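# Carry the masking tape to the next room's coffee table

## Task

Bring the masking tape roll into the adjoining room and leave it resting on the coffee table there, so that it stays put without the robot holding it. The robot must not topple or be left leaning, or the task fails.

## Robot and tools

ROBOT. A Hello Robot Stretch 4, about 1.6 m tall, with one arm. It has an omni-wheel base (rim at most 0.23 m from the base origin), a lift on a mast, an arm that telescopes forward, a three-joint wrist and a two-finger gripper. Cameras: head_camera, head_left_camera, head_right_camera (both fisheye) and wrist_camera. A loose object may occasionally be nudged by something other than the robot.

FRAMES. Base frame: origin on the floor below the base centre, x forward, y left, z up. hand_pose is in this frame and marks the point midway between the fingers, 0.015 m behind the tips; its printed value may be a little off. With all wrist joints at 0 the hand axes line up with the base axes. Odometry frame is the base frame where the scene began.

execute_actions. Argument "actions": a list holding a single action, or empty to just read state and images. Optional "cameras": list of camera names, or "all"/null/omitted for every camera, [] for none; an unknown name rejects the call. An action contains "base", "joints" or both, optionally with "pace" and "contact_limits"; or it contains only "end_of_arm": "enable_torque" (re-powers any wrist or gripper motor that shut itself off, which then holds its current spot). Motions in one action start together and may finish at different moments.
- "base": exactly one relative command, an offset from where the base last reported itself: {"translate_m": d} straight drive in metres, forward positive, -2 to 2; {"strafe_m": d} sideways in metres, left positive, -2 to 2; {"rotate_rad": d} turn in place in radians, counter-clockwise (left) positive, -3.2 to 3.2.
- "joints": absolute targets keyed by name. lift_m 0 to 1.2 m; arm_m 0 to 0.55 m of extension; wrist_yaw_rad -1.134 to 4.276 (0 points ahead, positive turns left, 3.14 stowed backward, past 3.4 the arm may block it); wrist_pitch_rad -1.117 to 4.259 (0 level, 1.57 pointing down); wrist_roll_rad -1.117 to 4.259 (0 keeps fingers at equal height, positive turns clockwise seen from behind); gripper_m 0 to 0.08, the finger gap in metres. Joint targets outside their range are clipped and the result notes it; any other bad value or unknown key rejects the whole call and nothing moves.
- "pace": "slow", "default" (when omitted), "fast" or "max". Base speeds are 0.1/0.3/0.4/0.6 m/s and 1/2/3/4 rad/s respectively, reduced when the lift is above 0.2 m (down to 0.3 m/s and 1 rad/s at 1.2 m).
- "contact_limits": only {"arm_m": value}, 0 (gentlest) to 0.75 (firmest), default 0.5; the arm halts if it pushes harder.
A joint or the base not named in an action may still be driving toward an earlier target without the statuses showing it. If a call reports a stop, the remaining execute_actions, wait and finished_scene calls in that same reply are skipped. Between replies the robot keeps holding the last command while the world keeps running.

wait: {"seconds": 0 to 10}. Commands nothing new and returns the same state and images as an empty action list.

zoom_image: {"camera": name, "region": [x0, y0, x1, y1]} in pixels of that camera's most recent full image, top-left origin, at most 504 by 504. Image sizes: head_camera 420x560, head fisheyes 420x672, wrist_camera 616x392.

finished_scene: {"scene": n}. Closes the current scene once the last command has been held, irreversibly, and reports success; the next scene's task arrives in the result. Only call it when the tape lies on the table on its own. A reply with no tool call ends everything.

RESULTS. base_status and joint_status tell how each motion of the last accepted action ended: "done" (for the base this means the wheels turned the commanded amount, slip included); "off_target" (resting away from target, maybe still pushing); "contact_stop_at_<key>" (met an obstacle; lift, arm or wheels go slack, so a loaded lift may sag and a base may roll on); "limit_stop_at_<name>"; "limit_stop_at_tilt" (lean over 6 degrees, lift, arm and wheels slack and ignore commands until upright); "limit_stop_at_own_body" (self-collision guard, often when pitch is below -0.2 with roll below -0.4 or above 4; you can still move away); "torque_fault" (a wrist or gripper motor overloaded and went limp; send enable_torque). After a stop the old target is dropped. on_its_own lists things not commanded by this call; "held at" there is the held target, not the position. lidar_m: 12 ranges in metres, 30-degree sectors, 1st straight ahead then counter-clockwise (4th left, 7th behind, 10th right); "-" means nothing seen or closer than 0.25 m; sees from about 0.15 m up, so table tops show, but misses glass, thin legs and much behind. wrist_depth_mm: 7x7 grid of median depths, 100 to 2000 mm, "-" when unknown; the robot's own body appears. base_odometry is wheel-based, heading -3.142 to 3.142 positive left; if turned_by_wheels and turned_by_imu differ by more than about 0.1 rad the base likely slipped or bumped something, and heading error is roughly their difference. base_tilt gives forward and right lean in degrees, with a fixed bias up to about 1.5. motor_effort is percent of maximum, positive toward higher joint values, bracketed number the peak during the action; wheel_0..2 positive means turning right.

GRIPPING. Command gripper_m smaller than the tape's width to squeeze; once the fingers touch, the target stops only slightly past contact until you command wider than the object. "off_target" after closing means something is held; "done" usually means empty, though thin or light grips can read done. If gripper effort stays beyond about 50 from 0 the motor faults and may drop the load. A level gripper holding over about 2.7 kg faults the pitch motor.

CAUTIONS. Unfold at the start with lift_m 0.4 and wrist_yaw_rad 0 together. Do not turn or drive with over 1 kg held and arm_m above 0.2, especially at fast paces; avoid steady hard pushes or pulls, particularly with the lift high. Avoid pressing the gripper into things with base or arm moves. Lower the tape gently rather than dropping it, and avoid slams, slips and knocking items over. If on_its_own reports tilt differing from the start, a wheel may sit on something low.

Each tool is called after "Call:" by a JSON object that holds its "api" and its "payload", one argument or row to a line.

## Session

Call:
{"api": "execute_actions", "payload": {
  "actions": []
}}

Scene clock: 0.00 s.
base_odometry: x=+0.000 y=+0.000 heading=+0.000 (m, m, rad; odometry frame)
turned_by_wheels: +0.000 (rad since the last result)
turned_by_imu: +0.000 (rad since the last result)
base_tilt: forward=+0.6 right=+0.5 (deg)
lidar_m: 0.73 0.74 0.78 0.67 0.68 0.85 1.32 3.01 1.18 0.99 0.98 0.82
base_status: not commanded
joint_positions: lift_m=+0.294 arm_m=-0.001 wrist_yaw_rad=+3.240 wrist_pitch_rad=-0.005 wrist_roll_rad=-0.017 gripper_m=+0.040
joint_status: not commanded
motor_effort: lift_m=+19 arm_m=-1 wrist_yaw_rad=+1 wrist_pitch_rad=-7 wrist_roll_rad=+1 gripper_m=+0 wheel_0=+0 wheel_1=+0 wheel_2=+0 (%)
hand_pose: x=-0.0499 y=+0.0661 z=+0.4728 quat_wxyz=(-0.049, +0.003, -0.008, +0.999) (m; base frame)
wrist_depth_mm: - 138 137 1756 - 1078 788 / - - 135 1756 - 1078 798 / - - 135 1464 - 1118 809 / - 114 136 1537 - 1118 820 / 187 140 - 1863 - 1078 809 / 205 1808 1808 1661 1808 1078 809 / 203 1281 123 1205 117 931 798
pictures: head_camera, head_left_camera, head_right_camera, wrist_camera
Images, in order (width x height): head_camera 420x560, head_left_camera 420x672, head_right_camera 420x672, wrist_camera 616x392.

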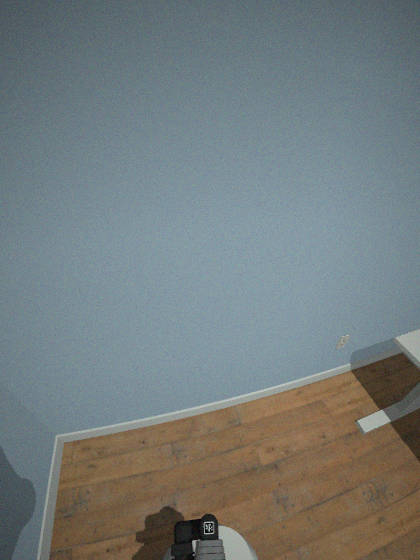

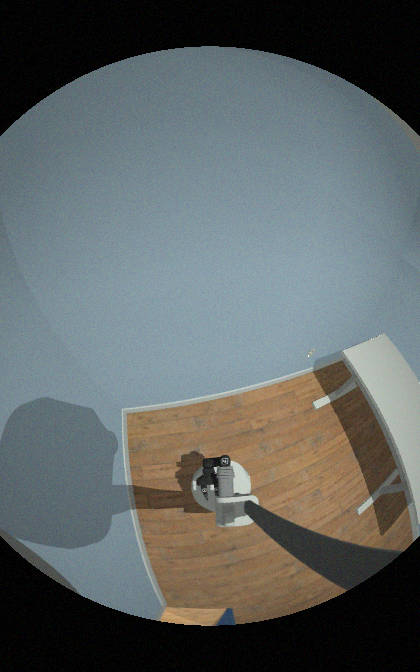

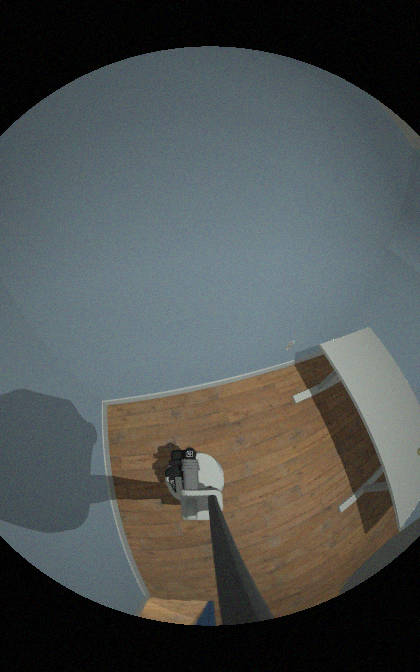

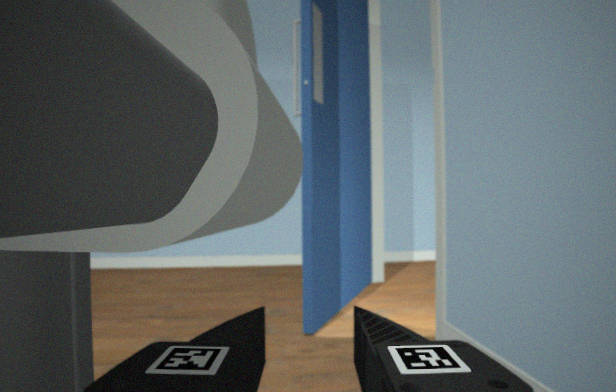

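Call:
{"api": "execute_actions", "payload": {
  "actions": [
    {"base":{"rotate_rad":-2.0},"joints":{"wrist_yaw_rad":0,"lift_m":0.9},"pace":"fast"}
  ]
}}

Scene clock: 6.00 s.
base_odometry: x=+0.000 y=+0.000 heading=-2.000 (m, m, rad; odometry frame)
turned_by_wheels: -2.000 (rad since the last result)
turned_by_imu: -1.976 (rad since the last result)
base_tilt: forward=+0.7 right=+0.5 (deg)
lidar_m: 1.08 0.98 0.99 0.80 0.73 0.73 0.76 0.67 0.68 0.91 1.30 2.91
base_status: done
joint_positions: lift_m=+0.900 arm_m=+0.000 wrist_yaw_rad=+0.001 wrist_pitch_rad=-0.005 wrist_roll_rad=-0.017 gripper_m=+0.040
joint_status: all done
motor_effort: lift_m=+21(20) arm_m=-1(1) wrist_yaw_rad=-2(8) wrist_pitch_rad=-5(9) wrist_roll_rad=+2(0) gripper_m=-1(0) wheel_0=-1(9) wheel_1=+0(13) wheel_2=+0(13) (%)
hand_pose: x=+0.3832 y=-0.0873 z=+1.0791 quat_wxyz=(+1.000, -0.008, -0.002, +0.000) (m; base frame)
wrist_depth_mm: 1397 1576 1863 - - - - / 1397 1537 1863 - - - - / 1366 1576 1808 - - - - / 1397 1537 1808 - - - - / 1366 1537 1863 - - - - / 1336 1397 1397 - - - - / 917 960 123 - 117 - -
pictures: head_camera, head_left_camera, head_right_camera, wrist_camera
Images, in order (width x height): head_camera 420x560, head_left_camera 420x672, head_right_camera 420x672, wrist_camera 616x392.

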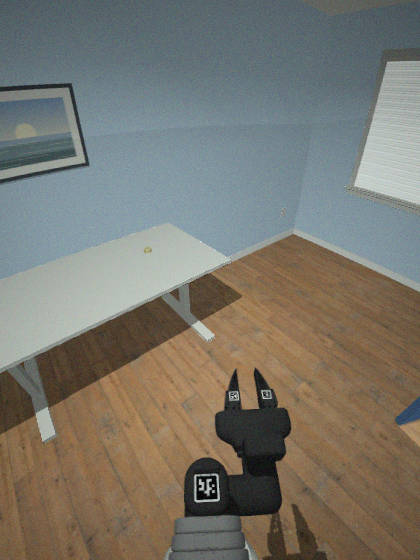

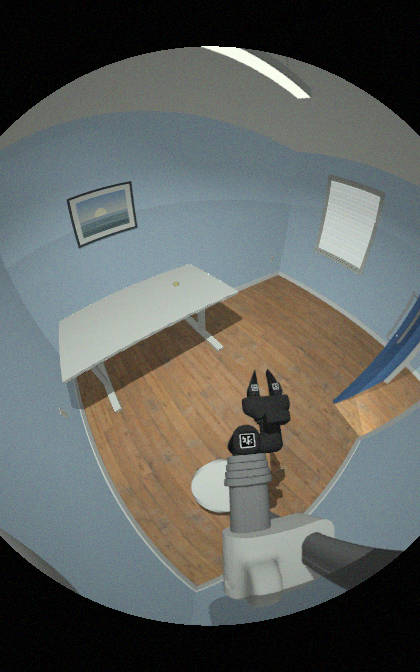

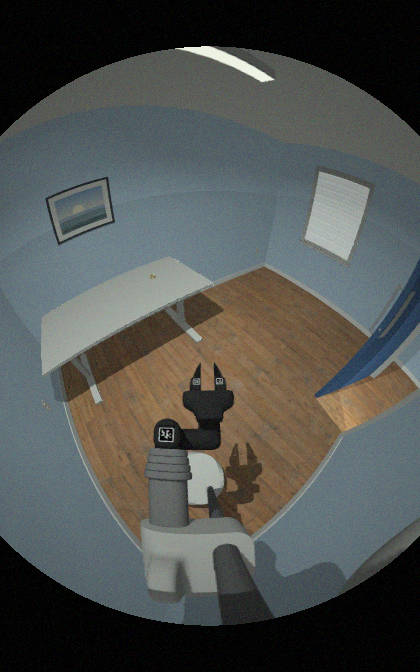

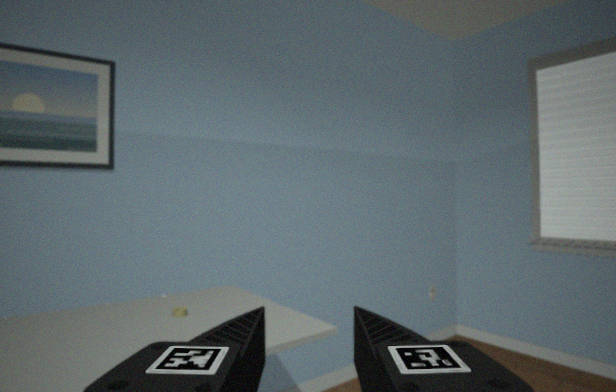

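Call:
{"api": "execute_actions", "payload": {
  "actions": [
    {"base":{"rotate_rad":0.6},"joints":{"wrist_pitch_rad":0.8,"gripper_m":0.08},"pace":"fast"}
  ],
  "cameras": []
}}

Call:
{"api": "execute_actions", "payload": {
  "actions": [
    {"base":{"strafe_m":-0.41},"pace":"fast"}
  ],
  "cameras": []
}}

Call:
{"api": "execute_actions", "payload": {
  "actions": [
    {"base":{"translate_m":0.5},"joints":{"arm_m":0.2},"pace":"fast"}
  ],
  "cameras": ["head_camera","wrist_camera"]
}}

Scene clock: 16.93 s.
base_odometry: x=+0.000 y=+0.000 heading=-1.401 (m, m, rad; odometry frame)
turned_by_wheels: +0.599 (rad since the last result)
turned_by_imu: +0.592 (rad since the last result)
base_tilt: forward=+0.8 right=+0.4 (deg)
lidar_m: 0.98 1.03 0.78 0.72 0.76 0.71 0.66 0.70 0.99 1.33 2.63 1.06
base_status: done
joint_positions: lift_m=+0.900 arm_m=+0.000 wrist_yaw_rad=+0.000 wrist_pitch_rad=+0.802 wrist_roll_rad=-0.017 gripper_m=+0.080
joint_status: all done
motor_effort: lift_m=+21(21) arm_m=-1(1) wrist_yaw_rad=+0(1) wrist_pitch_rad=-4(7) wrist_roll_rad=+1(1) gripper_m=+2(3) wheel_0=-3(8) wheel_1=-4(9) wheel_2=-5(9) (%)
hand_pose: x=+0.3184 y=-0.0874 z=+0.9253 quat_wxyz=(+0.921, -0.008, +0.390, +0.003) (m; base frame)
wrist_depth_mm: 960 891 904 904 904 878 878 / 1205 1281 1708 1756 1708 1708 1863 / 1281 1708 1863 1756 1756 1708 1808 / 1281 1537 1537 1499 1499 1464 1499 / 1229 1308 1336 1308 1308 1336 1308 / 1138 1138 1182 1160 1160 1160 1138 / 1078 104 1025 1060 991 108 1078
pictures: none
No camera images: the call's "cameras" was empty. Leave "cameras" out to get every camera's image.

Scene clock: 19.30 s.
base_odometry: x=-0.404 y=-0.069 heading=-1.401 (m, m, rad; odometry frame)
turned_by_wheels: +0.000 (rad since the last result)
turned_by_imu: +0.000 (rad since the last result)
base_tilt: forward=+0.7 right=+0.5 (deg)
lidar_m: 0.99 1.05 1.19 1.13 1.01 0.70 0.66 0.69 0.95 0.90 2.64 1.06
base_status: done
joint_positions: lift_m=+0.900 arm_m=+0.000 wrist_yaw_rad=+0.000 wrist_pitch_rad=+0.802 wrist_roll_rad=-0.017 gripper_m=+0.080
joint_status: not commanded
motor_effort: lift_m=+20(20) arm_m=-1(1) wrist_yaw_rad=-1(0) wrist_pitch_rad=-5(4) wrist_roll_rad=+1(0) gripper_m=+2(2) wheel_0=-1(11) wheel_1=+0(13) wheel_2=+0(2) (%)
hand_pose: x=+0.3183 y=-0.0874 z=+0.9253 quat_wxyz=(+0.921, -0.008, +0.390, +0.003) (m; base frame)
wrist_depth_mm: 931 904 904 891 891 960 1618 / 1205 1708 1756 1661 1756 1756 1808 / 1661 1808 1808 1756 1756 1756 1756 / 1464 1499 1499 1537 1499 1499 1537 / 1308 1336 1308 1336 1281 1308 1308 / 1182 1160 1160 1182 1182 1182 1118 / 1078 104 1008 1042 1008 108 1060
pictures: none
No camera images: the call's "cameras" was empty. Leave "cameras" out to get every camera's image.

Scene clock: 22.07 s.
base_odometry: x=-0.320 y=-0.562 heading=-1.401 (m, m, rad; odometry frame)
turned_by_wheels: +0.000 (rad since the last result)
turned_by_imu: -0.004 (rad since the last result)
base_tilt: forward=+0.8 right=+0.5 (deg)
lidar_m: 0.51 0.55 0.73 1.15 1.20 1.23 1.15 1.20 1.11 2.54 1.96 0.56
base_status: done
joint_positions: lift_m=+0.900 arm_m=+0.199 wrist_yaw_rad=+0.000 wrist_pitch_rad=+0.802 wrist_roll_rad=-0.017 gripper_m=+0.080
joint_status: all done
motor_effort: lift_m=+20(20) arm_m=+5(5) wrist_yaw_rad=+1(0) wrist_pitch_rad=-4(7) wrist_roll_rad=+1(0) gripper_m=+1(2) wheel_0=+2(10) wheel_1=+2(9) wheel_2=+0(12) (%)
hand_pose: x=+0.5179 y=-0.0874 z=+0.9253 quat_wxyz=(+0.921, -0.008, +0.390, +0.003) (m; base frame)
wrist_depth_mm: 831 831 842 831 842 878 904 / 732 699 699 699 699 699 1025 / 585 580 574 580 569 574 574 / 496 492 488 496 488 488 480 / 433 427 430 424 424 421 421 / 379 379 377 377 375 375 370 / 343 104 325 340 327 108 -
pictures: head_camera, wrist_camera
Images, in order (width x height): head_camera 420x560, wrist_camera 616x392.

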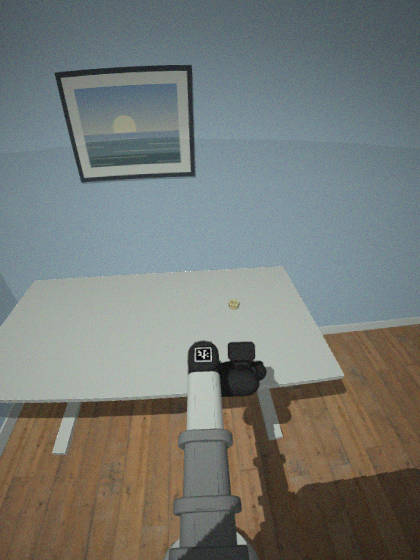

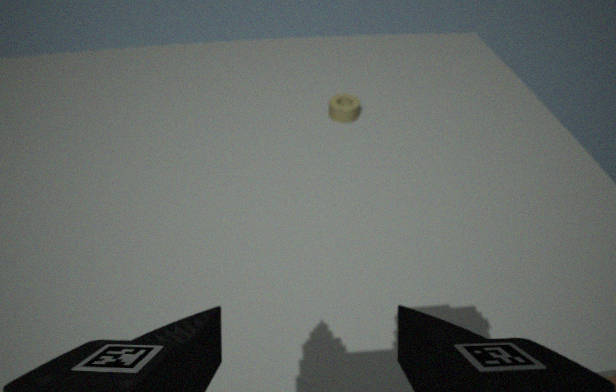

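Call:
{"api": "execute_actions", "payload": {
  "actions": [
    {"base":{"strafe_m":-0.055},"joints":{"arm_m":0.45,"lift_m":0.8},"pace":"fast"}
  ],
  "cameras": []
}}

Call:
{"api": "execute_actions", "payload": {
  "actions": [
    {"base":{"translate_m":0.12},"pace":"fast"}
  ],
  "cameras": ["wrist_camera"]
}}

Scene clock: 33.83 s.
base_odometry: x=-0.374 y=-0.571 heading=-1.401 (m, m, rad; odometry frame)
turned_by_wheels: +0.000 (rad since the last result)
turned_by_imu: -0.001 (rad since the last result)
base_tilt: forward=+0.7 right=+0.5 (deg)
lidar_m: 0.52 0.55 0.70 1.22 1.27 1.23 1.17 1.20 1.08 2.46 1.96 0.52
base_status: done
joint_positions: lift_m=+0.800 arm_m=+0.449 wrist_yaw_rad=+0.000 wrist_pitch_rad=+0.802 wrist_roll_rad=-0.017 gripper_m=+0.080
joint_status: all done
motor_effort: lift_m=+17(18) arm_m=+5(7) wrist_yaw_rad=-1(1) wrist_pitch_rad=-4(5) wrist_roll_rad=+0(1) gripper_m=+4(2) wheel_0=-2(12) wheel_1=-2(12) wheel_2=+0(1) (%)
hand_pose: x=+0.7679 y=-0.0874 z=+0.8255 quat_wxyz=(+0.921, -0.008, +0.390, +0.003) (m; base frame)
wrist_depth_mm: 591 597 597 603 603 615 654 / 521 504 504 496 492 492 512 / 421 415 410 410 407 404 402 / 351 353 349 349 349 345 345 / 306 306 306 304 303 301 301 / 270 270 270 270 267 266 265 / 246 104 232 241 231 108 -
pictures: none
No camera images: the call's "cameras" was empty. Leave "cameras" out to get every camera's image.

Scene clock: 35.30 s.
base_odometry: x=-0.353 y=-0.690 heading=-1.401 (m, m, rad; odometry frame)
turned_by_wheels: +0.000 (rad since the last result)
turned_by_imu: -0.001 (rad since the last result)
base_tilt: forward=+0.6 right=+0.5 (deg)
lidar_m: 0.41 0.42 0.56 1.21 1.27 1.34 1.27 1.32 1.16 2.47 0.63 0.45
base_status: done
joint_positions: lift_m=+0.800 arm_m=+0.449 wrist_yaw_rad=+0.000 wrist_pitch_rad=+0.802 wrist_roll_rad=-0.017 gripper_m=+0.080
joint_status: not commanded
motor_effort: lift_m=+17(17) arm_m=+5(5) wrist_yaw_rad=+0(1) wrist_pitch_rad=-5(3) wrist_roll_rad=+1(1) gripper_m=+2(2) wheel_0=+1(8) wheel_1=+3(9) wheel_2=+0(9) (%)
hand_pose: x=+0.7679 y=-0.0874 z=+0.8255 quat_wxyz=(+0.921, -0.008, +0.390, +0.003) (m; base frame)
wrist_depth_mm: 480 492 496 504 508 521 535 / 508 508 500 496 492 492 521 / 418 415 410 407 407 404 404 / 353 351 351 349 349 345 345 / 306 306 304 289 303 300 301 / 268 268 268 267 270 266 264 / 245 104 233 241 233 108 -
pictures: wrist_camera
Images, in order (width x height): wrist_camera 616x392.

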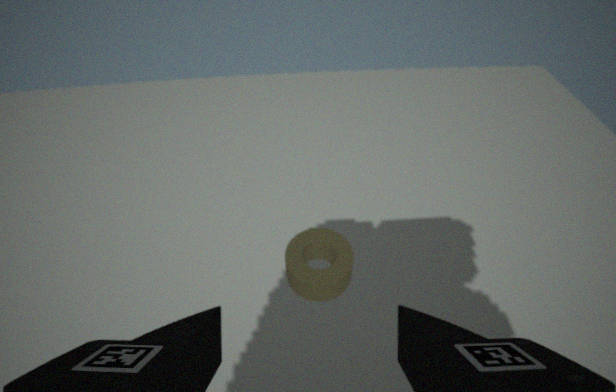

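Call:
{"api": "execute_actions", "payload": {
  "actions": [
    {"base":{"strafe_m":-0.008},"joints":{"arm_m":0.5,"lift_m":0.74}}
  ],
  "cameras": ["wrist_camera"]
}}

Scene clock: 42.47 s.
base_odometry: x=-0.361 y=-0.691 heading=-1.401 (m, m, rad; odometry frame)
turned_by_wheels: +0.000 (rad since the last result)
turned_by_imu: +0.000 (rad since the last result)
base_tilt: forward=+0.7 right=+0.6 (deg)
lidar_m: 0.40 0.43 0.56 1.22 1.26 1.35 1.28 1.32 1.17 2.46 0.64 0.43
base_status: done
joint_positions: lift_m=+0.740 arm_m=+0.499 wrist_yaw_rad=+0.000 wrist_pitch_rad=+0.802 wrist_roll_rad=-0.017 gripper_m=+0.080
joint_status: all done
motor_effort: lift_m=+17(18) arm_m=+5(5) wrist_yaw_rad=+0(1) wrist_pitch_rad=-5(4) wrist_roll_rad=+1(0) gripper_m=+2(2) wheel_0=+1(11) wheel_1=-2(9) wheel_2=+0(1) (%)
hand_pose: x=+0.8178 y=-0.0874 z=+0.7655 quat_wxyz=(+0.921, -0.008, +0.390, +0.003) (m; base frame)
wrist_depth_mm: 436 445 445 442 452 462 462 / 389 382 377 375 373 375 370 / 317 315 312 310 309 309 307 / 268 267 267 265 264 262 260 / 233 232 231 206 229 229 227 / 204 204 206 186 204 202 200 / 187 104 176 182 176 108 -
pictures: wrist_camera
Images, in order (width x height): wrist_camera 616x392.

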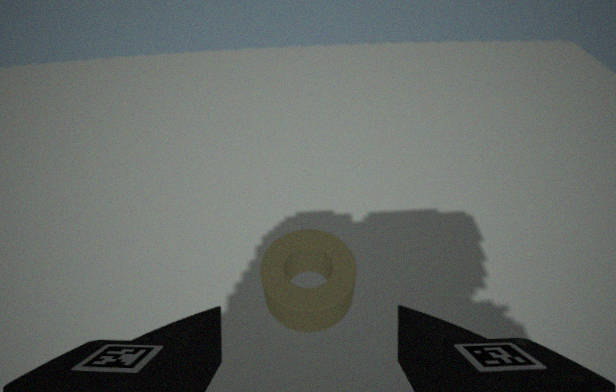

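Call:
{"api": "execute_actions", "payload": {
  "actions": [
    {"joints":{"arm_m":0.54,"lift_m":0.724}}
  ],
  "cameras": ["wrist_camera"]
}}

Call:
{"api": "execute_actions", "payload": {
  "actions": [
    {"joints":{"gripper_m":0.03}}
  ],
  "cameras": ["wrist_camera"]
}}

Call:
{"api": "execute_actions", "payload": {
  "actions": [
    {"joints":{"lift_m":0.8}}
  ],
  "cameras": ["wrist_camera"]
}}

Scene clock: 51.37 s.
base_odometry: x=-0.361 y=-0.691 heading=-1.401 (m, m, rad; odometry frame)
turned_by_wheels: +0.000 (rad since the last result)
turned_by_imu: +0.000 (rad since the last result)
base_tilt: forward=+0.8 right=+0.5 (deg)
lidar_m: 0.40 0.42 0.55 1.23 1.26 1.35 1.28 1.32 1.15 2.46 0.63 0.45
base_status: not commanded
joint_positions: lift_m=+0.724 arm_m=+0.539 wrist_yaw_rad=+0.000 wrist_pitch_rad=+0.802 wrist_roll_rad=-0.017 gripper_m=+0.080
joint_status: all done
motor_effort: lift_m=+17(17) arm_m=+5(5) wrist_yaw_rad=-1(0) wrist_pitch_rad=-8(5) wrist_roll_rad=+0(0) gripper_m=+2(2) wheel_0=+1(1) wheel_1=-2(3) wheel_2=+0(0) (%)
hand_pose: x=+0.8578 y=-0.0874 z=+0.7495 quat_wxyz=(+0.921, -0.008, +0.390, +0.003) (m; base frame)
wrist_depth_mm: 402 407 410 407 413 418 421 / 355 351 347 342 342 342 345 / 290 289 286 285 283 282 282 / 245 246 243 242 241 239 238 / 212 211 213 211 210 209 208 / 187 188 187 165 186 185 184 / 171 104 160 143 160 108 -
pictures: wrist_camera
Images, in order (width x height): wrist_camera 616x392.

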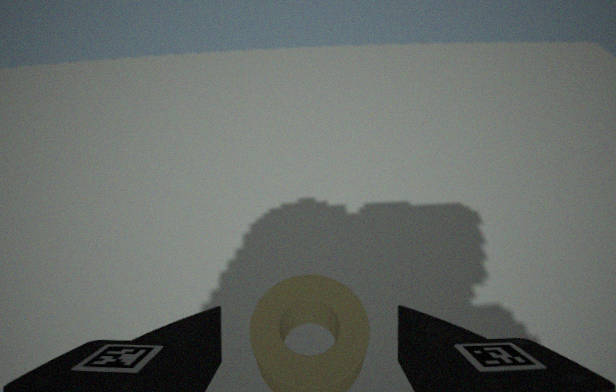

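Scene clock: 52.47 s.
base_odometry: x=-0.361 y=-0.691 heading=-1.401 (m, m, rad; odometry frame)
turned_by_wheels: +0.000 (rad since the last result)
turned_by_imu: +0.000 (rad since the last result)
base_tilt: forward=+0.9 right=+0.5 (deg)
lidar_m: 0.38 0.41 0.52 1.22 1.27 1.34 1.26 1.32 1.16 2.45 0.63 0.41
base_status: not commanded
joint_positions: lift_m=+0.724 arm_m=+0.539 wrist_yaw_rad=+0.000 wrist_pitch_rad=+0.802 wrist_roll_rad=-0.017 gripper_m=+0.048
joint_status: gripper_m off_target (ended at +0.048, target +0.030)
on_its_own: gripper_m is held at +0.042, not at your +0.030, by its contact guard: the fingers met something
motor_effort: lift_m=+17(17) arm_m=+5(5) wrist_yaw_rad=+0(0) wrist_pitch_rad=-5(5) wrist_roll_rad=+1(1) gripper_m=-40(40) wheel_0=+1(1) wheel_1=-3(2) wheel_2=+0(0) (%)
hand_pose: x=+0.8578 y=-0.0874 z=+0.7495 quat_wxyz=(+0.921, -0.008, +0.390, +0.003) (m; base frame)
wrist_depth_mm: 399 404 404 404 413 415 421 / 355 351 347 343 343 342 342 / 290 286 285 285 283 282 282 / 246 244 244 242 241 240 239 / 213 213 212 212 211 208 208 / 186 187 187 166 185 184 183 / 168 171 124 143 120 137 -
pictures: wrist_camera
Images, in order (width x height): wrist_camera 616x392.

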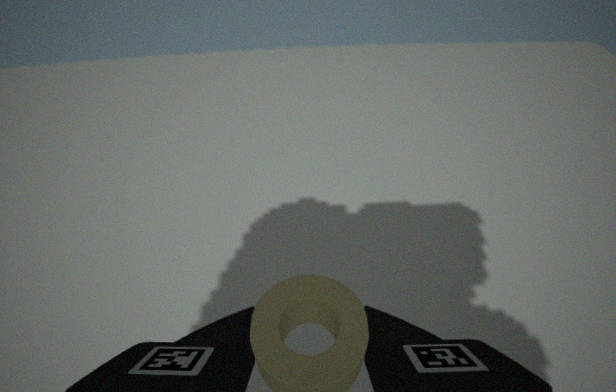

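Scene clock: 53.77 s.
base_odometry: x=-0.361 y=-0.691 heading=-1.401 (m, m, rad; odometry frame)
turned_by_wheels: +0.000 (rad since the last result)
turned_by_imu: +0.000 (rad since the last result)
base_tilt: forward=+0.7 right=+0.5 (deg)
lidar_m: 0.40 0.41 0.57 1.20 1.28 1.35 1.28 1.32 1.15 2.46 0.65 0.45
base_status: not commanded
joint_positions: lift_m=+0.800 arm_m=+0.539 wrist_yaw_rad=+0.000 wrist_pitch_rad=+0.802 wrist_roll_rad=-0.017 gripper_m=+0.048
joint_status: all done
on_its_own: gripper_m is held at +0.042, not at your +0.030, by its contact guard: the fingers met something
motor_effort: lift_m=+21(19) arm_m=+5(5) wrist_yaw_rad=+0(0) wrist_pitch_rad=-7(6) wrist_roll_rad=+1(1) gripper_m=-40(39) wheel_0=+1(1) wheel_1=-2(2) wheel_2=+0(0) (%)
hand_pose: x=+0.8578 y=-0.0874 z=+0.8252 quat_wxyz=(+0.921, -0.008, +0.390, +0.003) (m; base frame)
wrist_depth_mm: 399 407 407 415 421 427 433 / 439 452 455 466 459 466 473 / 418 415 410 407 407 404 404 / 351 351 347 347 347 345 343 / 304 304 304 303 304 303 297 / 268 270 270 165 267 265 264 / 242 245 123 143 120 173 239
pictures: wrist_camera
Images, in order (width x height): wrist_camera 616x392.

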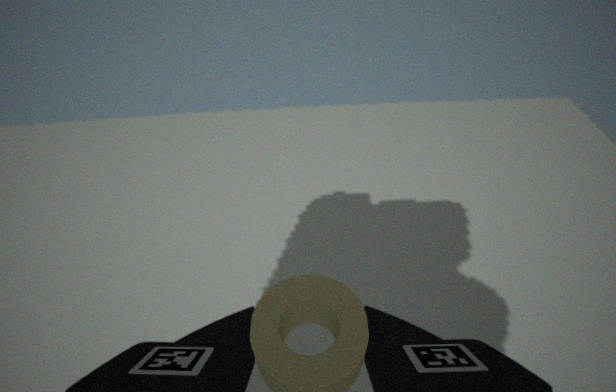

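Call:
{"api": "execute_actions", "payload": {
  "actions": [
    {"base":{"translate_m":-0.4},"joints":{"arm_m":0},"pace":"fast"}
  ],
  "cameras": []
}}

Call:
{"api": "execute_actions", "payload": {
  "actions": [
    {"base":{"rotate_rad":-2.6}}
  ],
  "cameras": ["head_camera","head_left_camera"]
}}

Scene clock: 61.57 s.
base_odometry: x=-0.429 y=-0.297 heading=-1.401 (m, m, rad; odometry frame)
turned_by_wheels: +0.000 (rad since the last result)
turned_by_imu: +0.003 (rad since the last result)
base_tilt: forward=+0.6 right=+0.4 (deg)
lidar_m: 0.78 0.81 1.09 1.18 1.26 0.92 0.86 0.90 0.95 2.49 2.37 0.86
base_status: done
joint_positions: lift_m=+0.800 arm_m=+0.001 wrist_yaw_rad=+0.000 wrist_pitch_rad=+0.803 wrist_roll_rad=-0.017 gripper_m=+0.048
joint_status: all done
on_its_own: gripper_m is held at +0.042, not at your +0.030, by its contact guard: the fingers met something
motor_effort: lift_m=+21(21) arm_m=-5(5) wrist_yaw_rad=+1(1) wrist_pitch_rad=-6(7) wrist_roll_rad=+1(0) gripper_m=-40(40) wheel_0=-1(8) wheel_1=-3(10) wheel_2=-1(14) (%)
hand_pose: x=+0.3196 y=-0.0875 z=+0.8251 quat_wxyz=(+0.921, -0.008, +0.391, +0.003) (m; base frame)
wrist_depth_mm: 661 640 640 640 640 621 1397 / 1430 1430 1499 1499 1499 1537 1537 / 1537 1576 1618 1618 1537 1618 1576 / 1336 1430 1397 1366 1336 1366 1397 / 1182 1229 1205 1182 1160 1182 1182 / 1042 1078 1060 166 1042 1060 1042 / 946 976 124 143 119 517 946
pictures: none
No camera images: the call's "cameras" was empty. Leave "cameras" out to get every camera's image.

Scene clock: 64.17 s.
base_odometry: x=-0.429 y=-0.297 heading=+2.282 (m, m, rad; odometry frame)
turned_by_wheels: -2.599 (rad since the last result)
turned_by_imu: -2.568 (rad since the last result)
base_tilt: forward=+0.7 right=+0.5 (deg)
lidar_m: 0.90 0.91 2.45 2.31 0.85 0.80 0.82 1.20 1.22 1.27 0.94 0.85
base_status: done
joint_positions: lift_m=+0.800 arm_m=+0.001 wrist_yaw_rad=+0.000 wrist_pitch_rad=+0.802 wrist_roll_rad=-0.017 gripper_m=+0.048
joint_status: not commanded
on_its_own: gripper_m is held at +0.042, not at your +0.030, by its contact guard: the fingers met something
motor_effort: lift_m=+20(21) arm_m=-5(5) wrist_yaw_rad=+1(2) wrist_pitch_rad=-7(9) wrist_roll_rad=+1(0) gripper_m=-39(39) wheel_0=+2(7) wheel_1=+3(11) wheel_2=+2(8) (%)
hand_pose: x=+0.3196 y=-0.0874 z=+0.8252 quat_wxyz=(+0.921, -0.008, +0.391, +0.003) (m; base frame)
wrist_depth_mm: - - 820 723 640 569 525 / 1618 1983 960 809 707 627 564 / 1255 1661 1118 917 798 691 627 / 960 1430 1308 1060 904 778 691 / 1118 1182 1229 1160 1042 891 778 / 1042 1060 1060 166 1042 991 866 / 931 960 124 144 119 517 931
pictures: head_camera, head_left_camera
Images, in order (width x height): head_camera 420x560, head_left_camera 420x672.

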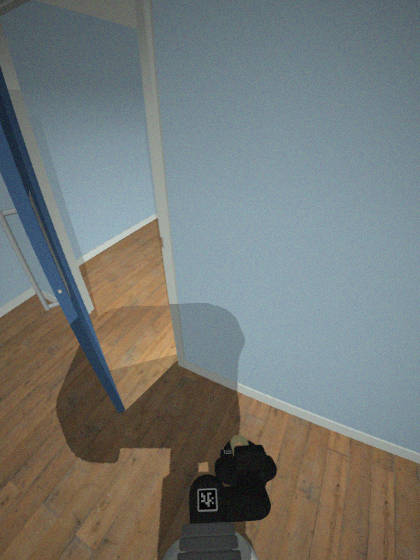

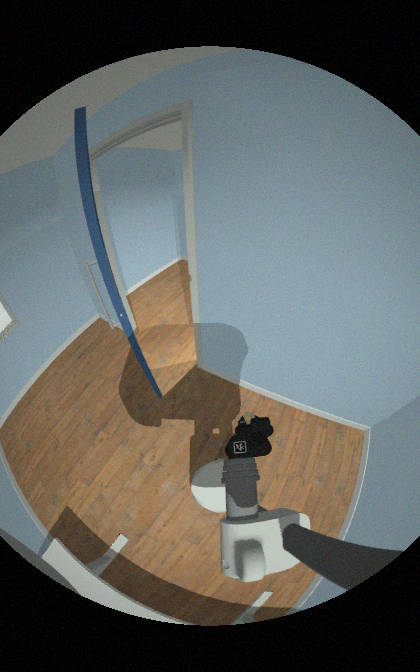

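Call:
{"api": "execute_actions", "payload": {
  "actions": [
    {"base":{"rotate_rad":1.0},"joints":{"wrist_pitch_rad":1.4,"lift_m":0.3},"pace":"fast"}
  ],
  "cameras": []
}}

Call:
{"api": "execute_actions", "payload": {
  "actions": [
    {"base":{"strafe_m":-0.57},"pace":"fast"}
  ],
  "cameras": []
}}

Call:
{"api": "execute_actions", "payload": {
  "actions": [
    {"base":{"translate_m":0.4}}
  ],
  "cameras": ["head_camera","head_left_camera"]
}}

Scene clock: 79.03 s.
base_odometry: x=-0.429 y=-0.297 heading=-3.001 (m, m, rad; odometry frame)
turned_by_wheels: +0.999 (rad since the last result)
turned_by_imu: +0.987 (rad since the last result)
base_tilt: forward=+0.8 right=+0.5 (deg)
lidar_m: 2.45 2.43 0.87 0.79 0.83 1.09 1.19 1.26 0.91 0.87 0.88 0.91
base_status: done
joint_positions: lift_m=+0.300 arm_m=+0.001 wrist_yaw_rad=+0.000 wrist_pitch_rad=+1.401 wrist_roll_rad=-0.017 gripper_m=+0.048
joint_status: all done
on_its_own: gripper_m is held at +0.042, not at your +0.030, by its contact guard: the fingers met something
motor_effort: lift_m=+17(20) arm_m=-5(5) wrist_yaw_rad=+3(1) wrist_pitch_rad=-2(0) wrist_roll_rad=+1(1) gripper_m=-40(39) wheel_0=-2(7) wheel_1=-2(10) wheel_2=-3(14) (%)
hand_pose: x=+0.2078 y=-0.0874 z=+0.2688 quat_wxyz=(+0.765, -0.006, +0.644, +0.005) (m; base frame)
wrist_depth_mm: 477 473 473 469 469 469 466 / 462 466 459 459 455 455 455 / 449 442 445 445 442 442 442 / 436 436 436 433 430 427 430 / 424 427 421 421 421 415 418 / 410 413 257 166 410 407 404 / 212 213 124 143 120 253 399
pictures: none
No camera images: the call's "cameras" was empty. Leave "cameras" out to get every camera's image.

Scene clock: 81.60 s.
base_odometry: x=-0.508 y=+0.268 heading=-3.001 (m, m, rad; odometry frame)
turned_by_wheels: +0.000 (rad since the last result)
turned_by_imu: +0.001 (rad since the last result)
base_tilt: forward=+0.6 right=+0.4 (deg)
lidar_m: 0.85 2.56 1.43 1.35 1.39 1.24 1.18 0.52 0.33 0.31 0.30 0.42
base_status: done
joint_positions: lift_m=+0.300 arm_m=+0.001 wrist_yaw_rad=+0.000 wrist_pitch_rad=+1.401 wrist_roll_rad=-0.017 gripper_m=+0.048
joint_status: not commanded
on_its_own: gripper_m is held at +0.042, not at your +0.030, by its contact guard: the fingers met something
motor_effort: lift_m=+17(17) arm_m=-5(5) wrist_yaw_rad=+1(0) wrist_pitch_rad=+0(2) wrist_roll_rad=+1(1) gripper_m=-39(40) wheel_0=-2(11) wheel_1=+2(15) wheel_2=+0(3) (%)
hand_pose: x=+0.2078 y=-0.0874 z=+0.2687 quat_wxyz=(+0.765, -0.006, +0.644, +0.005) (m; base frame)
wrist_depth_mm: 480 473 473 473 469 433 327 / 462 459 459 459 455 442 338 / 445 449 445 445 442 439 343 / 436 436 433 433 430 430 343 / 424 421 421 421 418 421 340 / 413 413 257 166 407 410 345 / 213 214 124 144 119 253 340
pictures: none
No camera images: the call's "cameras" was empty. Leave "cameras" out to get every camera's image.

Scene clock: 84.40 s.
base_odometry: x=-0.904 y=+0.212 heading=-3.001 (m, m, rad; odometry frame)
turned_by_wheels: +0.000 (rad since the last result)
turned_by_imu: -0.003 (rad since the last result)
base_tilt: forward=+0.7 right=+0.4 (deg)
lidar_m: 0.53 0.46 2.32 1.38 1.46 1.67 1.58 0.48 0.28 0.26 0.27 0.38
base_status: done
joint_positions: lift_m=+0.300 arm_m=+0.001 wrist_yaw_rad=+0.000 wrist_pitch_rad=+1.401 wrist_roll_rad=-0.017 gripper_m=+0.048
joint_status: not commanded
on_its_own: gripper_m is held at +0.042, not at your +0.030, by its contact guard: the fingers met something
motor_effort: lift_m=+17(17) arm_m=-5(5) wrist_yaw_rad=+1(1) wrist_pitch_rad=-1(0) wrist_roll_rad=+0(0) gripper_m=-40(39) wheel_0=+2(5) wheel_1=+3(9) wheel_2=-2(12) (%)
hand_pose: x=+0.2078 y=-0.0874 z=+0.2687 quat_wxyz=(+0.765, -0.006, +0.644, +0.005) (m; base frame)
wrist_depth_mm: 377 466 469 469 466 469 469 / 459 462 452 459 452 455 287 / 449 449 445 449 445 407 293 / 439 436 433 433 433 413 314 / 424 424 424 421 418 415 317 / 410 413 257 166 410 404 317 / 212 213 123 143 120 232 317
pictures: head_camera, head_left_camera
Images, in order (width x height): head_camera 420x560, head_left_camera 420x672.

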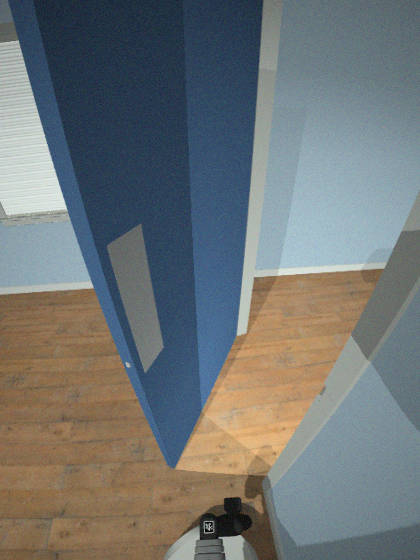

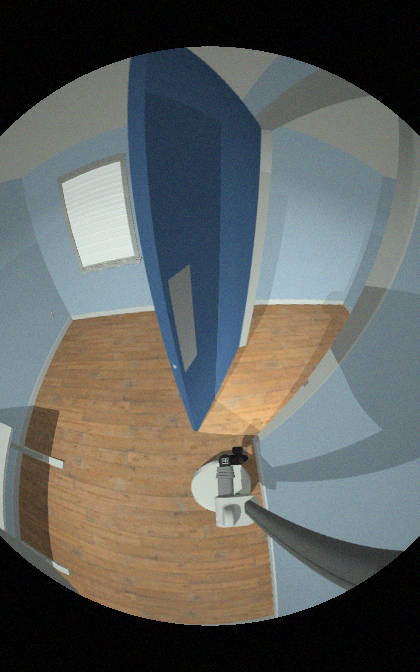

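Call:
{"api": "execute_actions", "payload": {
  "actions": [
    {"base":{"rotate_rad":0.08}}
  ],
  "cameras": []
}}

Call:
{"api": "execute_actions", "payload": {
  "actions": [
    {"base":{"translate_m":0.5},"pace":"slow"}
  ],
  "cameras": ["head_right_camera","head_left_camera"]
}}

Scene clock: 90.67 s.
base_odometry: x=-0.904 y=+0.212 heading=-2.922 (m, m, rad; odometry frame)
turned_by_wheels: +0.080 (rad since the last result)
turned_by_imu: +0.078 (rad since the last result)
base_tilt: forward=+0.5 right=+0.4 (deg)
lidar_m: 0.50 0.45 2.26 1.39 1.45 1.64 1.16 0.41 0.28 0.28 0.31 0.41
base_status: done
joint_positions: lift_m=+0.300 arm_m=+0.001 wrist_yaw_rad=+0.000 wrist_pitch_rad=+1.401 wrist_roll_rad=-0.017 gripper_m=+0.048
joint_status: not commanded
on_its_own: gripper_m is held at +0.042, not at your +0.030, by its contact guard: the fingers met something
motor_effort: lift_m=+17(17) arm_m=-5(5) wrist_yaw_rad=+0(0) wrist_pitch_rad=+0(2) wrist_roll_rad=+1(0) gripper_m=-39(39) wheel_0=+0(5) wheel_1=-2(7) wheel_2=-3(8) (%)
hand_pose: x=+0.2078 y=-0.0874 z=+0.2687 quat_wxyz=(+0.765, -0.006, +0.644, +0.005) (m; base frame)
wrist_depth_mm: 473 430 473 469 469 469 466 / 462 462 459 455 459 455 452 / 452 442 445 442 445 442 332 / 436 433 433 436 433 427 336 / 424 424 421 427 421 421 332 / 410 413 258 166 407 404 329 / 213 214 123 143 119 242 315
pictures: none
No camera images: the call's "cameras" was empty. Leave "cameras" out to get every camera's image.

Scene clock: 96.93 s.
base_odometry: x=-1.392 y=+0.103 heading=-2.921 (m, m, rad; odometry frame)
turned_by_wheels: +0.000 (rad since the last result)
turned_by_imu: -0.004 (rad since the last result)
base_tilt: forward=+1.0 right=+0.5 (deg)
lidar_m: 0.27 0.25 0.25 0.25 1.46 2.04 1.19 0.45 0.32 2.54 2.32 0.60
base_status: done
joint_positions: lift_m=+0.300 arm_m=+0.001 wrist_yaw_rad=+0.000 wrist_pitch_rad=+1.401 wrist_roll_rad=-0.017 gripper_m=+0.048
joint_status: not commanded
on_its_own: gripper_m is held at +0.042, not at your +0.030, by its contact guard: the fingers met something
motor_effort: lift_m=+17(17) arm_m=-5(5) wrist_yaw_rad=+0(1) wrist_pitch_rad=-1(0) wrist_roll_rad=+1(1) gripper_m=-40(39) wheel_0=+4(10) wheel_1=+4(14) wheel_2=-4(13) (%)
hand_pose: x=+0.2078 y=-0.0874 z=+0.2687 quat_wxyz=(+0.765, -0.006, +0.644, +0.005) (m; base frame)
wrist_depth_mm: 160 199 273 407 466 473 462 / 174 224 320 452 452 455 452 / 195 260 394 442 442 442 445 / 220 306 436 433 433 427 427 / 253 373 421 421 421 421 418 / 298 373 257 166 407 410 404 / 212 213 124 143 120 253 399
pictures: head_left_camera, head_right_camera
Images, in order (width x height): head_left_camera 420x672, head_right_camera 420x672.

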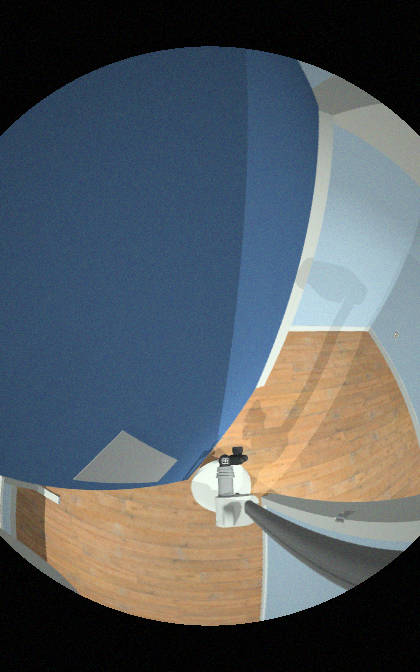

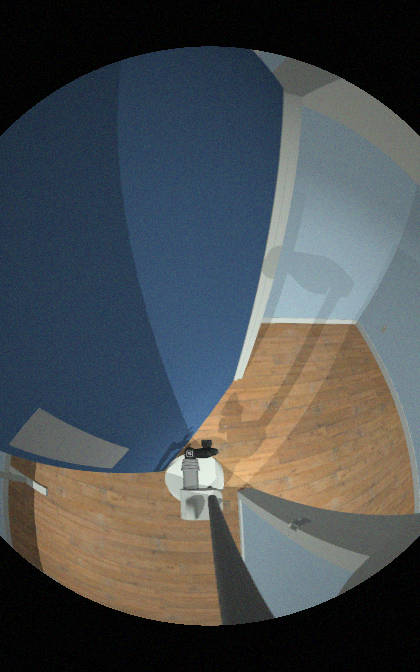

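Call:
{"api": "execute_actions", "payload": {
  "actions": [
    {"base":{"rotate_rad":-0.8},"pace":"slow"}
  ],
  "cameras": []
}}

Call:
{"api": "execute_actions", "payload": {
  "actions": [
    {"base":{"translate_m":0.3},"pace":"slow"}
  ],
  "cameras": ["head_right_camera","head_left_camera"]
}}

Scene clock: 104.40 s.
base_odometry: x=-1.392 y=+0.103 heading=+2.563 (m, m, rad; odometry frame)
turned_by_wheels: -0.799 (rad since the last result)
turned_by_imu: -0.790 (rad since the last result)
base_tilt: forward=+0.6 right=+0.5 (deg)
lidar_m: 1.90 0.36 0.25 0.25 0.25 1.46 1.57 2.11 0.65 0.35 0.31 2.54
base_status: done
joint_positions: lift_m=+0.300 arm_m=+0.001 wrist_yaw_rad=+0.000 wrist_pitch_rad=+1.401 wrist_roll_rad=-0.017 gripper_m=+0.048
joint_status: not commanded
on_its_own: gripper_m is held at +0.042, not at your +0.030, by its contact guard: the fingers met something
motor_effort: lift_m=+17(17) arm_m=-5(5) wrist_yaw_rad=+0(0) wrist_pitch_rad=-2(2) wrist_roll_rad=+1(1) gripper_m=-40(40) wheel_0=+3(6) wheel_1=+5(7) wheel_2=+4(6) (%)
hand_pose: x=+0.2078 y=-0.0874 z=+0.2687 quat_wxyz=(+0.765, -0.006, +0.644, +0.005) (m; base frame)
wrist_depth_mm: 477 473 473 473 473 469 469 / 462 462 455 459 459 455 452 / 449 449 445 445 445 445 442 / 436 433 436 430 433 430 427 / 424 424 424 421 421 418 418 / 413 415 258 166 407 413 404 / 212 213 124 143 119 253 355
pictures: none
No camera images: the call's "cameras" was empty. Leave "cameras" out to get every camera's image.

Scene clock: 108.70 s.
base_odometry: x=-1.643 y=+0.266 heading=+2.563 (m, m, rad; odometry frame)
turned_by_wheels: +0.000 (rad since the last result)
turned_by_imu: -0.003 (rad since the last result)
base_tilt: forward=+0.6 right=+0.5 (deg)
lidar_m: 1.67 0.44 0.27 0.25 0.25 0.34 1.94 2.33 0.34 0.37 2.31 2.31
base_status: done
joint_positions: lift_m=+0.300 arm_m=+0.001 wrist_yaw_rad=+0.000 wrist_pitch_rad=+1.401 wrist_roll_rad=-0.017 gripper_m=+0.048
joint_status: not commanded
on_its_own: gripper_m is held at +0.042, not at your +0.030, by its contact guard: the fingers met something
motor_effort: lift_m=+18(17) arm_m=-5(5) wrist_yaw_rad=+1(1) wrist_pitch_rad=-4(0) wrist_roll_rad=+0(1) gripper_m=-40(40) wheel_0=+3(7) wheel_1=+4(8) wheel_2=-6(8) (%)
hand_pose: x=+0.2078 y=-0.0874 z=+0.2687 quat_wxyz=(+0.765, -0.006, +0.644, +0.005) (m; base frame)
wrist_depth_mm: 477 473 473 469 473 466 469 / 462 462 459 459 455 455 455 / 449 445 449 442 439 442 439 / 436 436 433 430 430 430 433 / 424 424 421 421 421 421 421 / 413 410 257 166 410 410 407 / 212 213 124 143 119 252 399
pictures: head_left_camera, head_right_camera
Images, in order (width x height): head_left_camera 420x672, head_right_camera 420x672.

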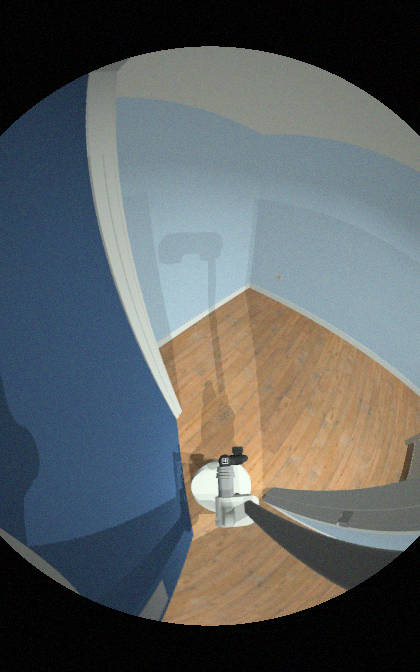

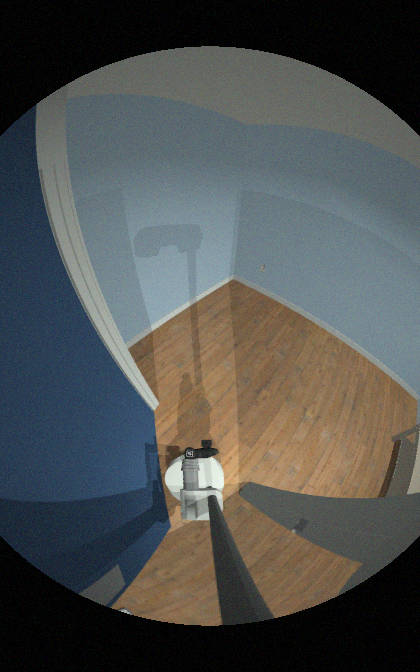

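Call:
{"api": "execute_actions", "payload": {
  "actions": [
    {"base":{"rotate_rad":-0.5}}
  ],
  "cameras": []
}}

Call:
{"api": "execute_actions", "payload": {
  "actions": [
    {"base":{"translate_m":1.1},"joints":{"wrist_pitch_rad":0.8,"lift_m":0.6},"pace":"fast"}
  ],
  "cameras": []
}}

Call:
{"api": "execute_actions", "payload": {
  "actions": [
    {"base":{"rotate_rad":-1.75}}
  ]
}}

Scene clock: 117.33 s.
base_odometry: x=-1.643 y=+0.267 heading=+2.064 (m, m, rad; odometry frame)
turned_by_wheels: -0.499 (rad since the last result)
turned_by_imu: -0.494 (rad since the last result)
base_tilt: forward=+0.6 right=+0.4 (deg)
lidar_m: 2.31 1.63 0.43 0.25 0.25 0.25 0.32 1.94 2.32 0.31 0.40 2.33
base_status: done
joint_positions: lift_m=+0.300 arm_m=+0.001 wrist_yaw_rad=+0.000 wrist_pitch_rad=+1.401 wrist_roll_rad=-0.017 gripper_m=+0.048
joint_status: not commanded
on_its_own: gripper_m is held at +0.042, not at your +0.030, by its contact guard: the fingers met something
motor_effort: lift_m=+17(18) arm_m=-5(5) wrist_yaw_rad=+2(2) wrist_pitch_rad=+0(2) wrist_roll_rad=+1(0) gripper_m=-40(39) wheel_0=+2(6) wheel_1=+2(11) wheel_2=+4(10) (%)
hand_pose: x=+0.2078 y=-0.0874 z=+0.2687 quat_wxyz=(+0.765, -0.006, +0.644, +0.005) (m; base frame)
wrist_depth_mm: 477 477 473 469 469 466 469 / 462 462 459 452 455 455 455 / 452 445 445 449 442 442 442 / 436 433 436 433 433 430 430 / 427 424 421 421 421 421 415 / 413 413 257 166 410 410 407 / 213 212 123 144 120 252 394
pictures: none
No camera images: the call's "cameras" was empty. Leave "cameras" out to get every camera's image.

Scene clock: 121.37 s.
base_odometry: x=-2.164 y=+1.236 heading=+2.064 (m, m, rad; odometry frame)
turned_by_wheels: +0.000 (rad since the last result)
turned_by_imu: -0.009 (rad since the last result)
base_tilt: forward=+0.7 right=+0.5 (deg)
lidar_m: 1.26 1.31 1.12 1.11 0.92 0.86 1.16 1.01 1.69 2.00 1.47 1.27
base_status: done
joint_positions: lift_m=+0.600 arm_m=+0.001 wrist_yaw_rad=+0.000 wrist_pitch_rad=+0.802 wrist_roll_rad=-0.017 gripper_m=+0.048
joint_status: all done
on_its_own: gripper_m is held at +0.042, not at your +0.030, by its contact guard: the fingers met something
motor_effort: lift_m=+21(27) arm_m=-5(5) wrist_yaw_rad=-1(2) wrist_pitch_rad=-8(10) wrist_roll_rad=+0(1) gripper_m=-39(40) wheel_0=+2(9) wheel_1=+1(8) wheel_2=-1(17) (%)
hand_pose: x=+0.3196 y=-0.0874 z=+0.6251 quat_wxyz=(+0.921, -0.008, +0.391, +0.003) (m; base frame)
wrist_depth_mm: 1205 1182 1138 1060 976 931 878 / 1281 1366 1229 1182 1078 1025 960 / 1255 1281 1281 1229 1205 1138 1078 / 1098 1098 1118 1098 1078 1098 1078 / 960 960 946 946 946 931 931 / 831 842 831 166 831 831 831 / 759 768 124 143 120 427 741
pictures: none
No camera images: the call's "cameras" was empty. Leave "cameras" out to get every camera's image.

Scene clock: 123.53 s.
base_odometry: x=-2.163 y=+1.236 heading=+0.314 (m, m, rad; odometry frame)
turned_by_wheels: -1.749 (rad since the last result)
turned_by_imu: -1.728 (rad since the last result)
base_tilt: forward=+0.7 right=+0.5 (deg)
lidar_m: 2.00 1.65 1.28 1.25 1.37 1.16 1.11 1.04 0.90 1.03 1.04 1.25
base_status: done
joint_positions: lift_m=+0.600 arm_m=+0.001 wrist_yaw_rad=+0.000 wrist_pitch_rad=+0.802 wrist_roll_rad=-0.017 gripper_m=+0.048
joint_status: not commanded
on_its_own: gripper_m is held at +0.042, not at your +0.030, by its contact guard: the fingers met something
motor_effort: lift_m=+20(21) arm_m=-5(5) wrist_yaw_rad=+0(0) wrist_pitch_rad=-7(6) wrist_roll_rad=+1(1) gripper_m=-40(40) wheel_0=+1(7) wheel_1=+3(11) wheel_2=+4(6) (%)
hand_pose: x=+0.3196 y=-0.0874 z=+0.6252 quat_wxyz=(+0.921, -0.008, +0.391, +0.003) (m; base frame)
wrist_depth_mm: 1708 1983 1921 1863 1808 1808 1205 / 1618 1576 1537 1537 1499 1537 1255 / 1336 1308 1255 1308 1255 1281 1182 / 1098 1118 1078 1078 1098 1078 1078 / 976 960 960 946 946 931 931 / 842 854 842 166 831 820 820 / 750 778 124 144 119 421 741
pictures: head_camera, head_left_camera, head_right_camera, wrist_camera
Images, in order (width x height): head_camera 420x560, head_left_camera 420x672, head_right_camera 420x672, wrist_camera 616x392.

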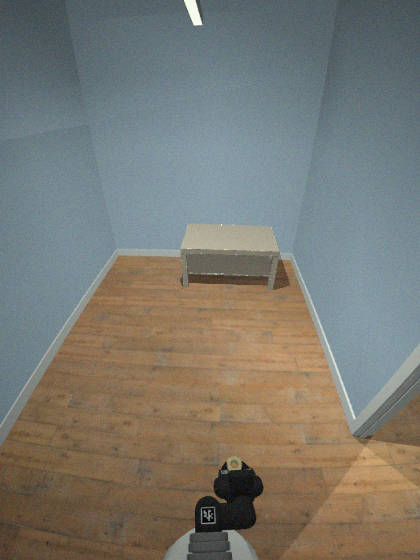

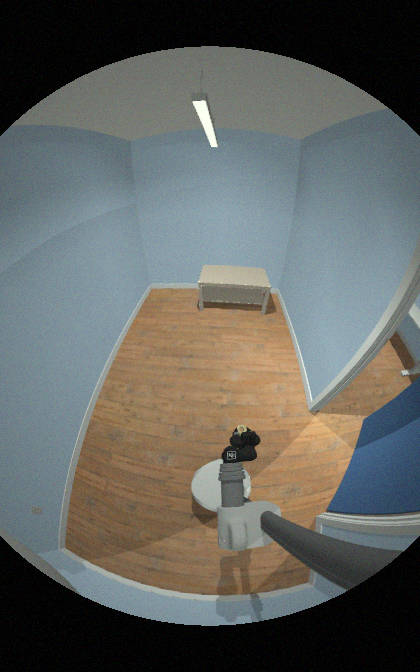

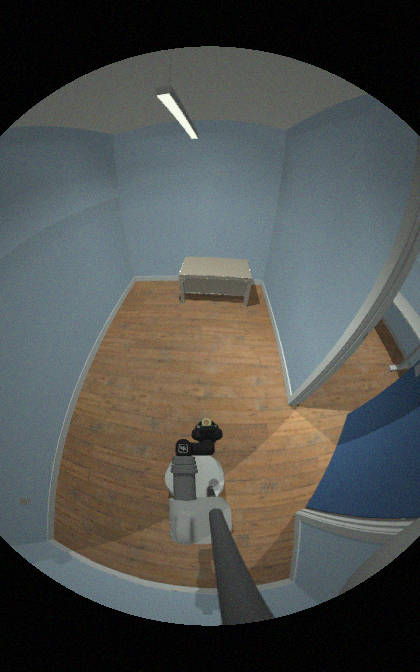

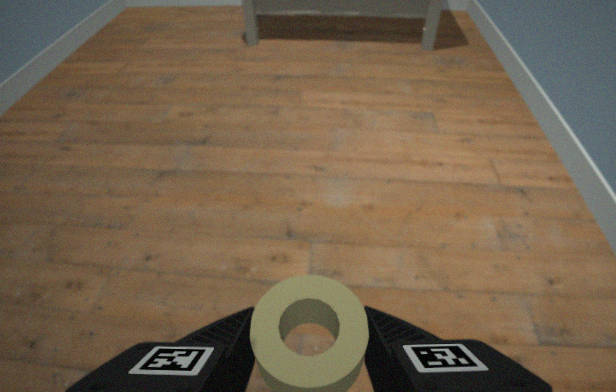

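Call:
{"api": "execute_actions", "payload": {
  "actions": [
    {"base":{"translate_m":1.55},"joints":{"arm_m":0.3},"pace":"max"}
  ],
  "cameras": ["head_camera","wrist_camera"]
}}

Scene clock: 133.60 s.
base_odometry: x=-0.689 y=+1.715 heading=+0.315 (m, m, rad; odometry frame)
turned_by_wheels: +0.000 (rad since the last result)
turned_by_imu: -0.012 (rad since the last result)
base_tilt: forward=+0.8 right=+0.3 (deg)
lidar_m: 0.47 0.51 1.12 1.12 1.23 1.79 2.65 1.25 0.95 0.92 0.62 0.48
base_status: done
joint_positions: lift_m=+0.600 arm_m=+0.299 wrist_yaw_rad=+0.000 wrist_pitch_rad=+0.802 wrist_roll_rad=-0.017 gripper_m=+0.048
joint_status: all done
on_its_own: gripper_m is held at +0.042, not at your +0.030, by its contact guard: the fingers met something
motor_effort: lift_m=+20(20) arm_m=+5(8) wrist_yaw_rad=+0(3) wrist_pitch_rad=-6(9) wrist_roll_rad=+0(0) gripper_m=-40(39) wheel_0=+1(6) wheel_1=+2(10) wheel_2=+2(15) (%)
hand_pose: x=+0.6179 y=-0.0874 z=+0.6252 quat_wxyz=(+0.921, -0.008, +0.390, +0.003) (m; base frame)
wrist_depth_mm: 535 525 517 504 500 496 484 / 603 591 580 564 564 549 544 / 683 634 530 525 521 517 525 / 798 455 449 449 445 445 439 / 878 389 389 387 389 387 379 / 345 343 347 166 342 343 336 / 310 314 124 143 120 207 307
pictures: head_camera, wrist_camera
Images, in order (width x height): head_camera 420x560, wrist_camera 616x392.

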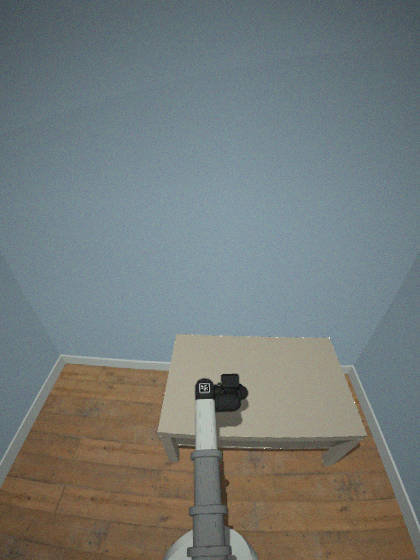

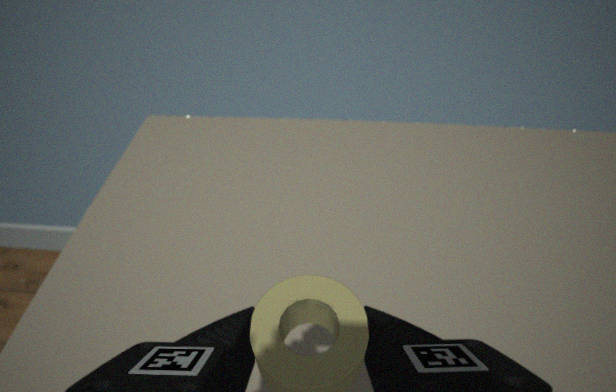

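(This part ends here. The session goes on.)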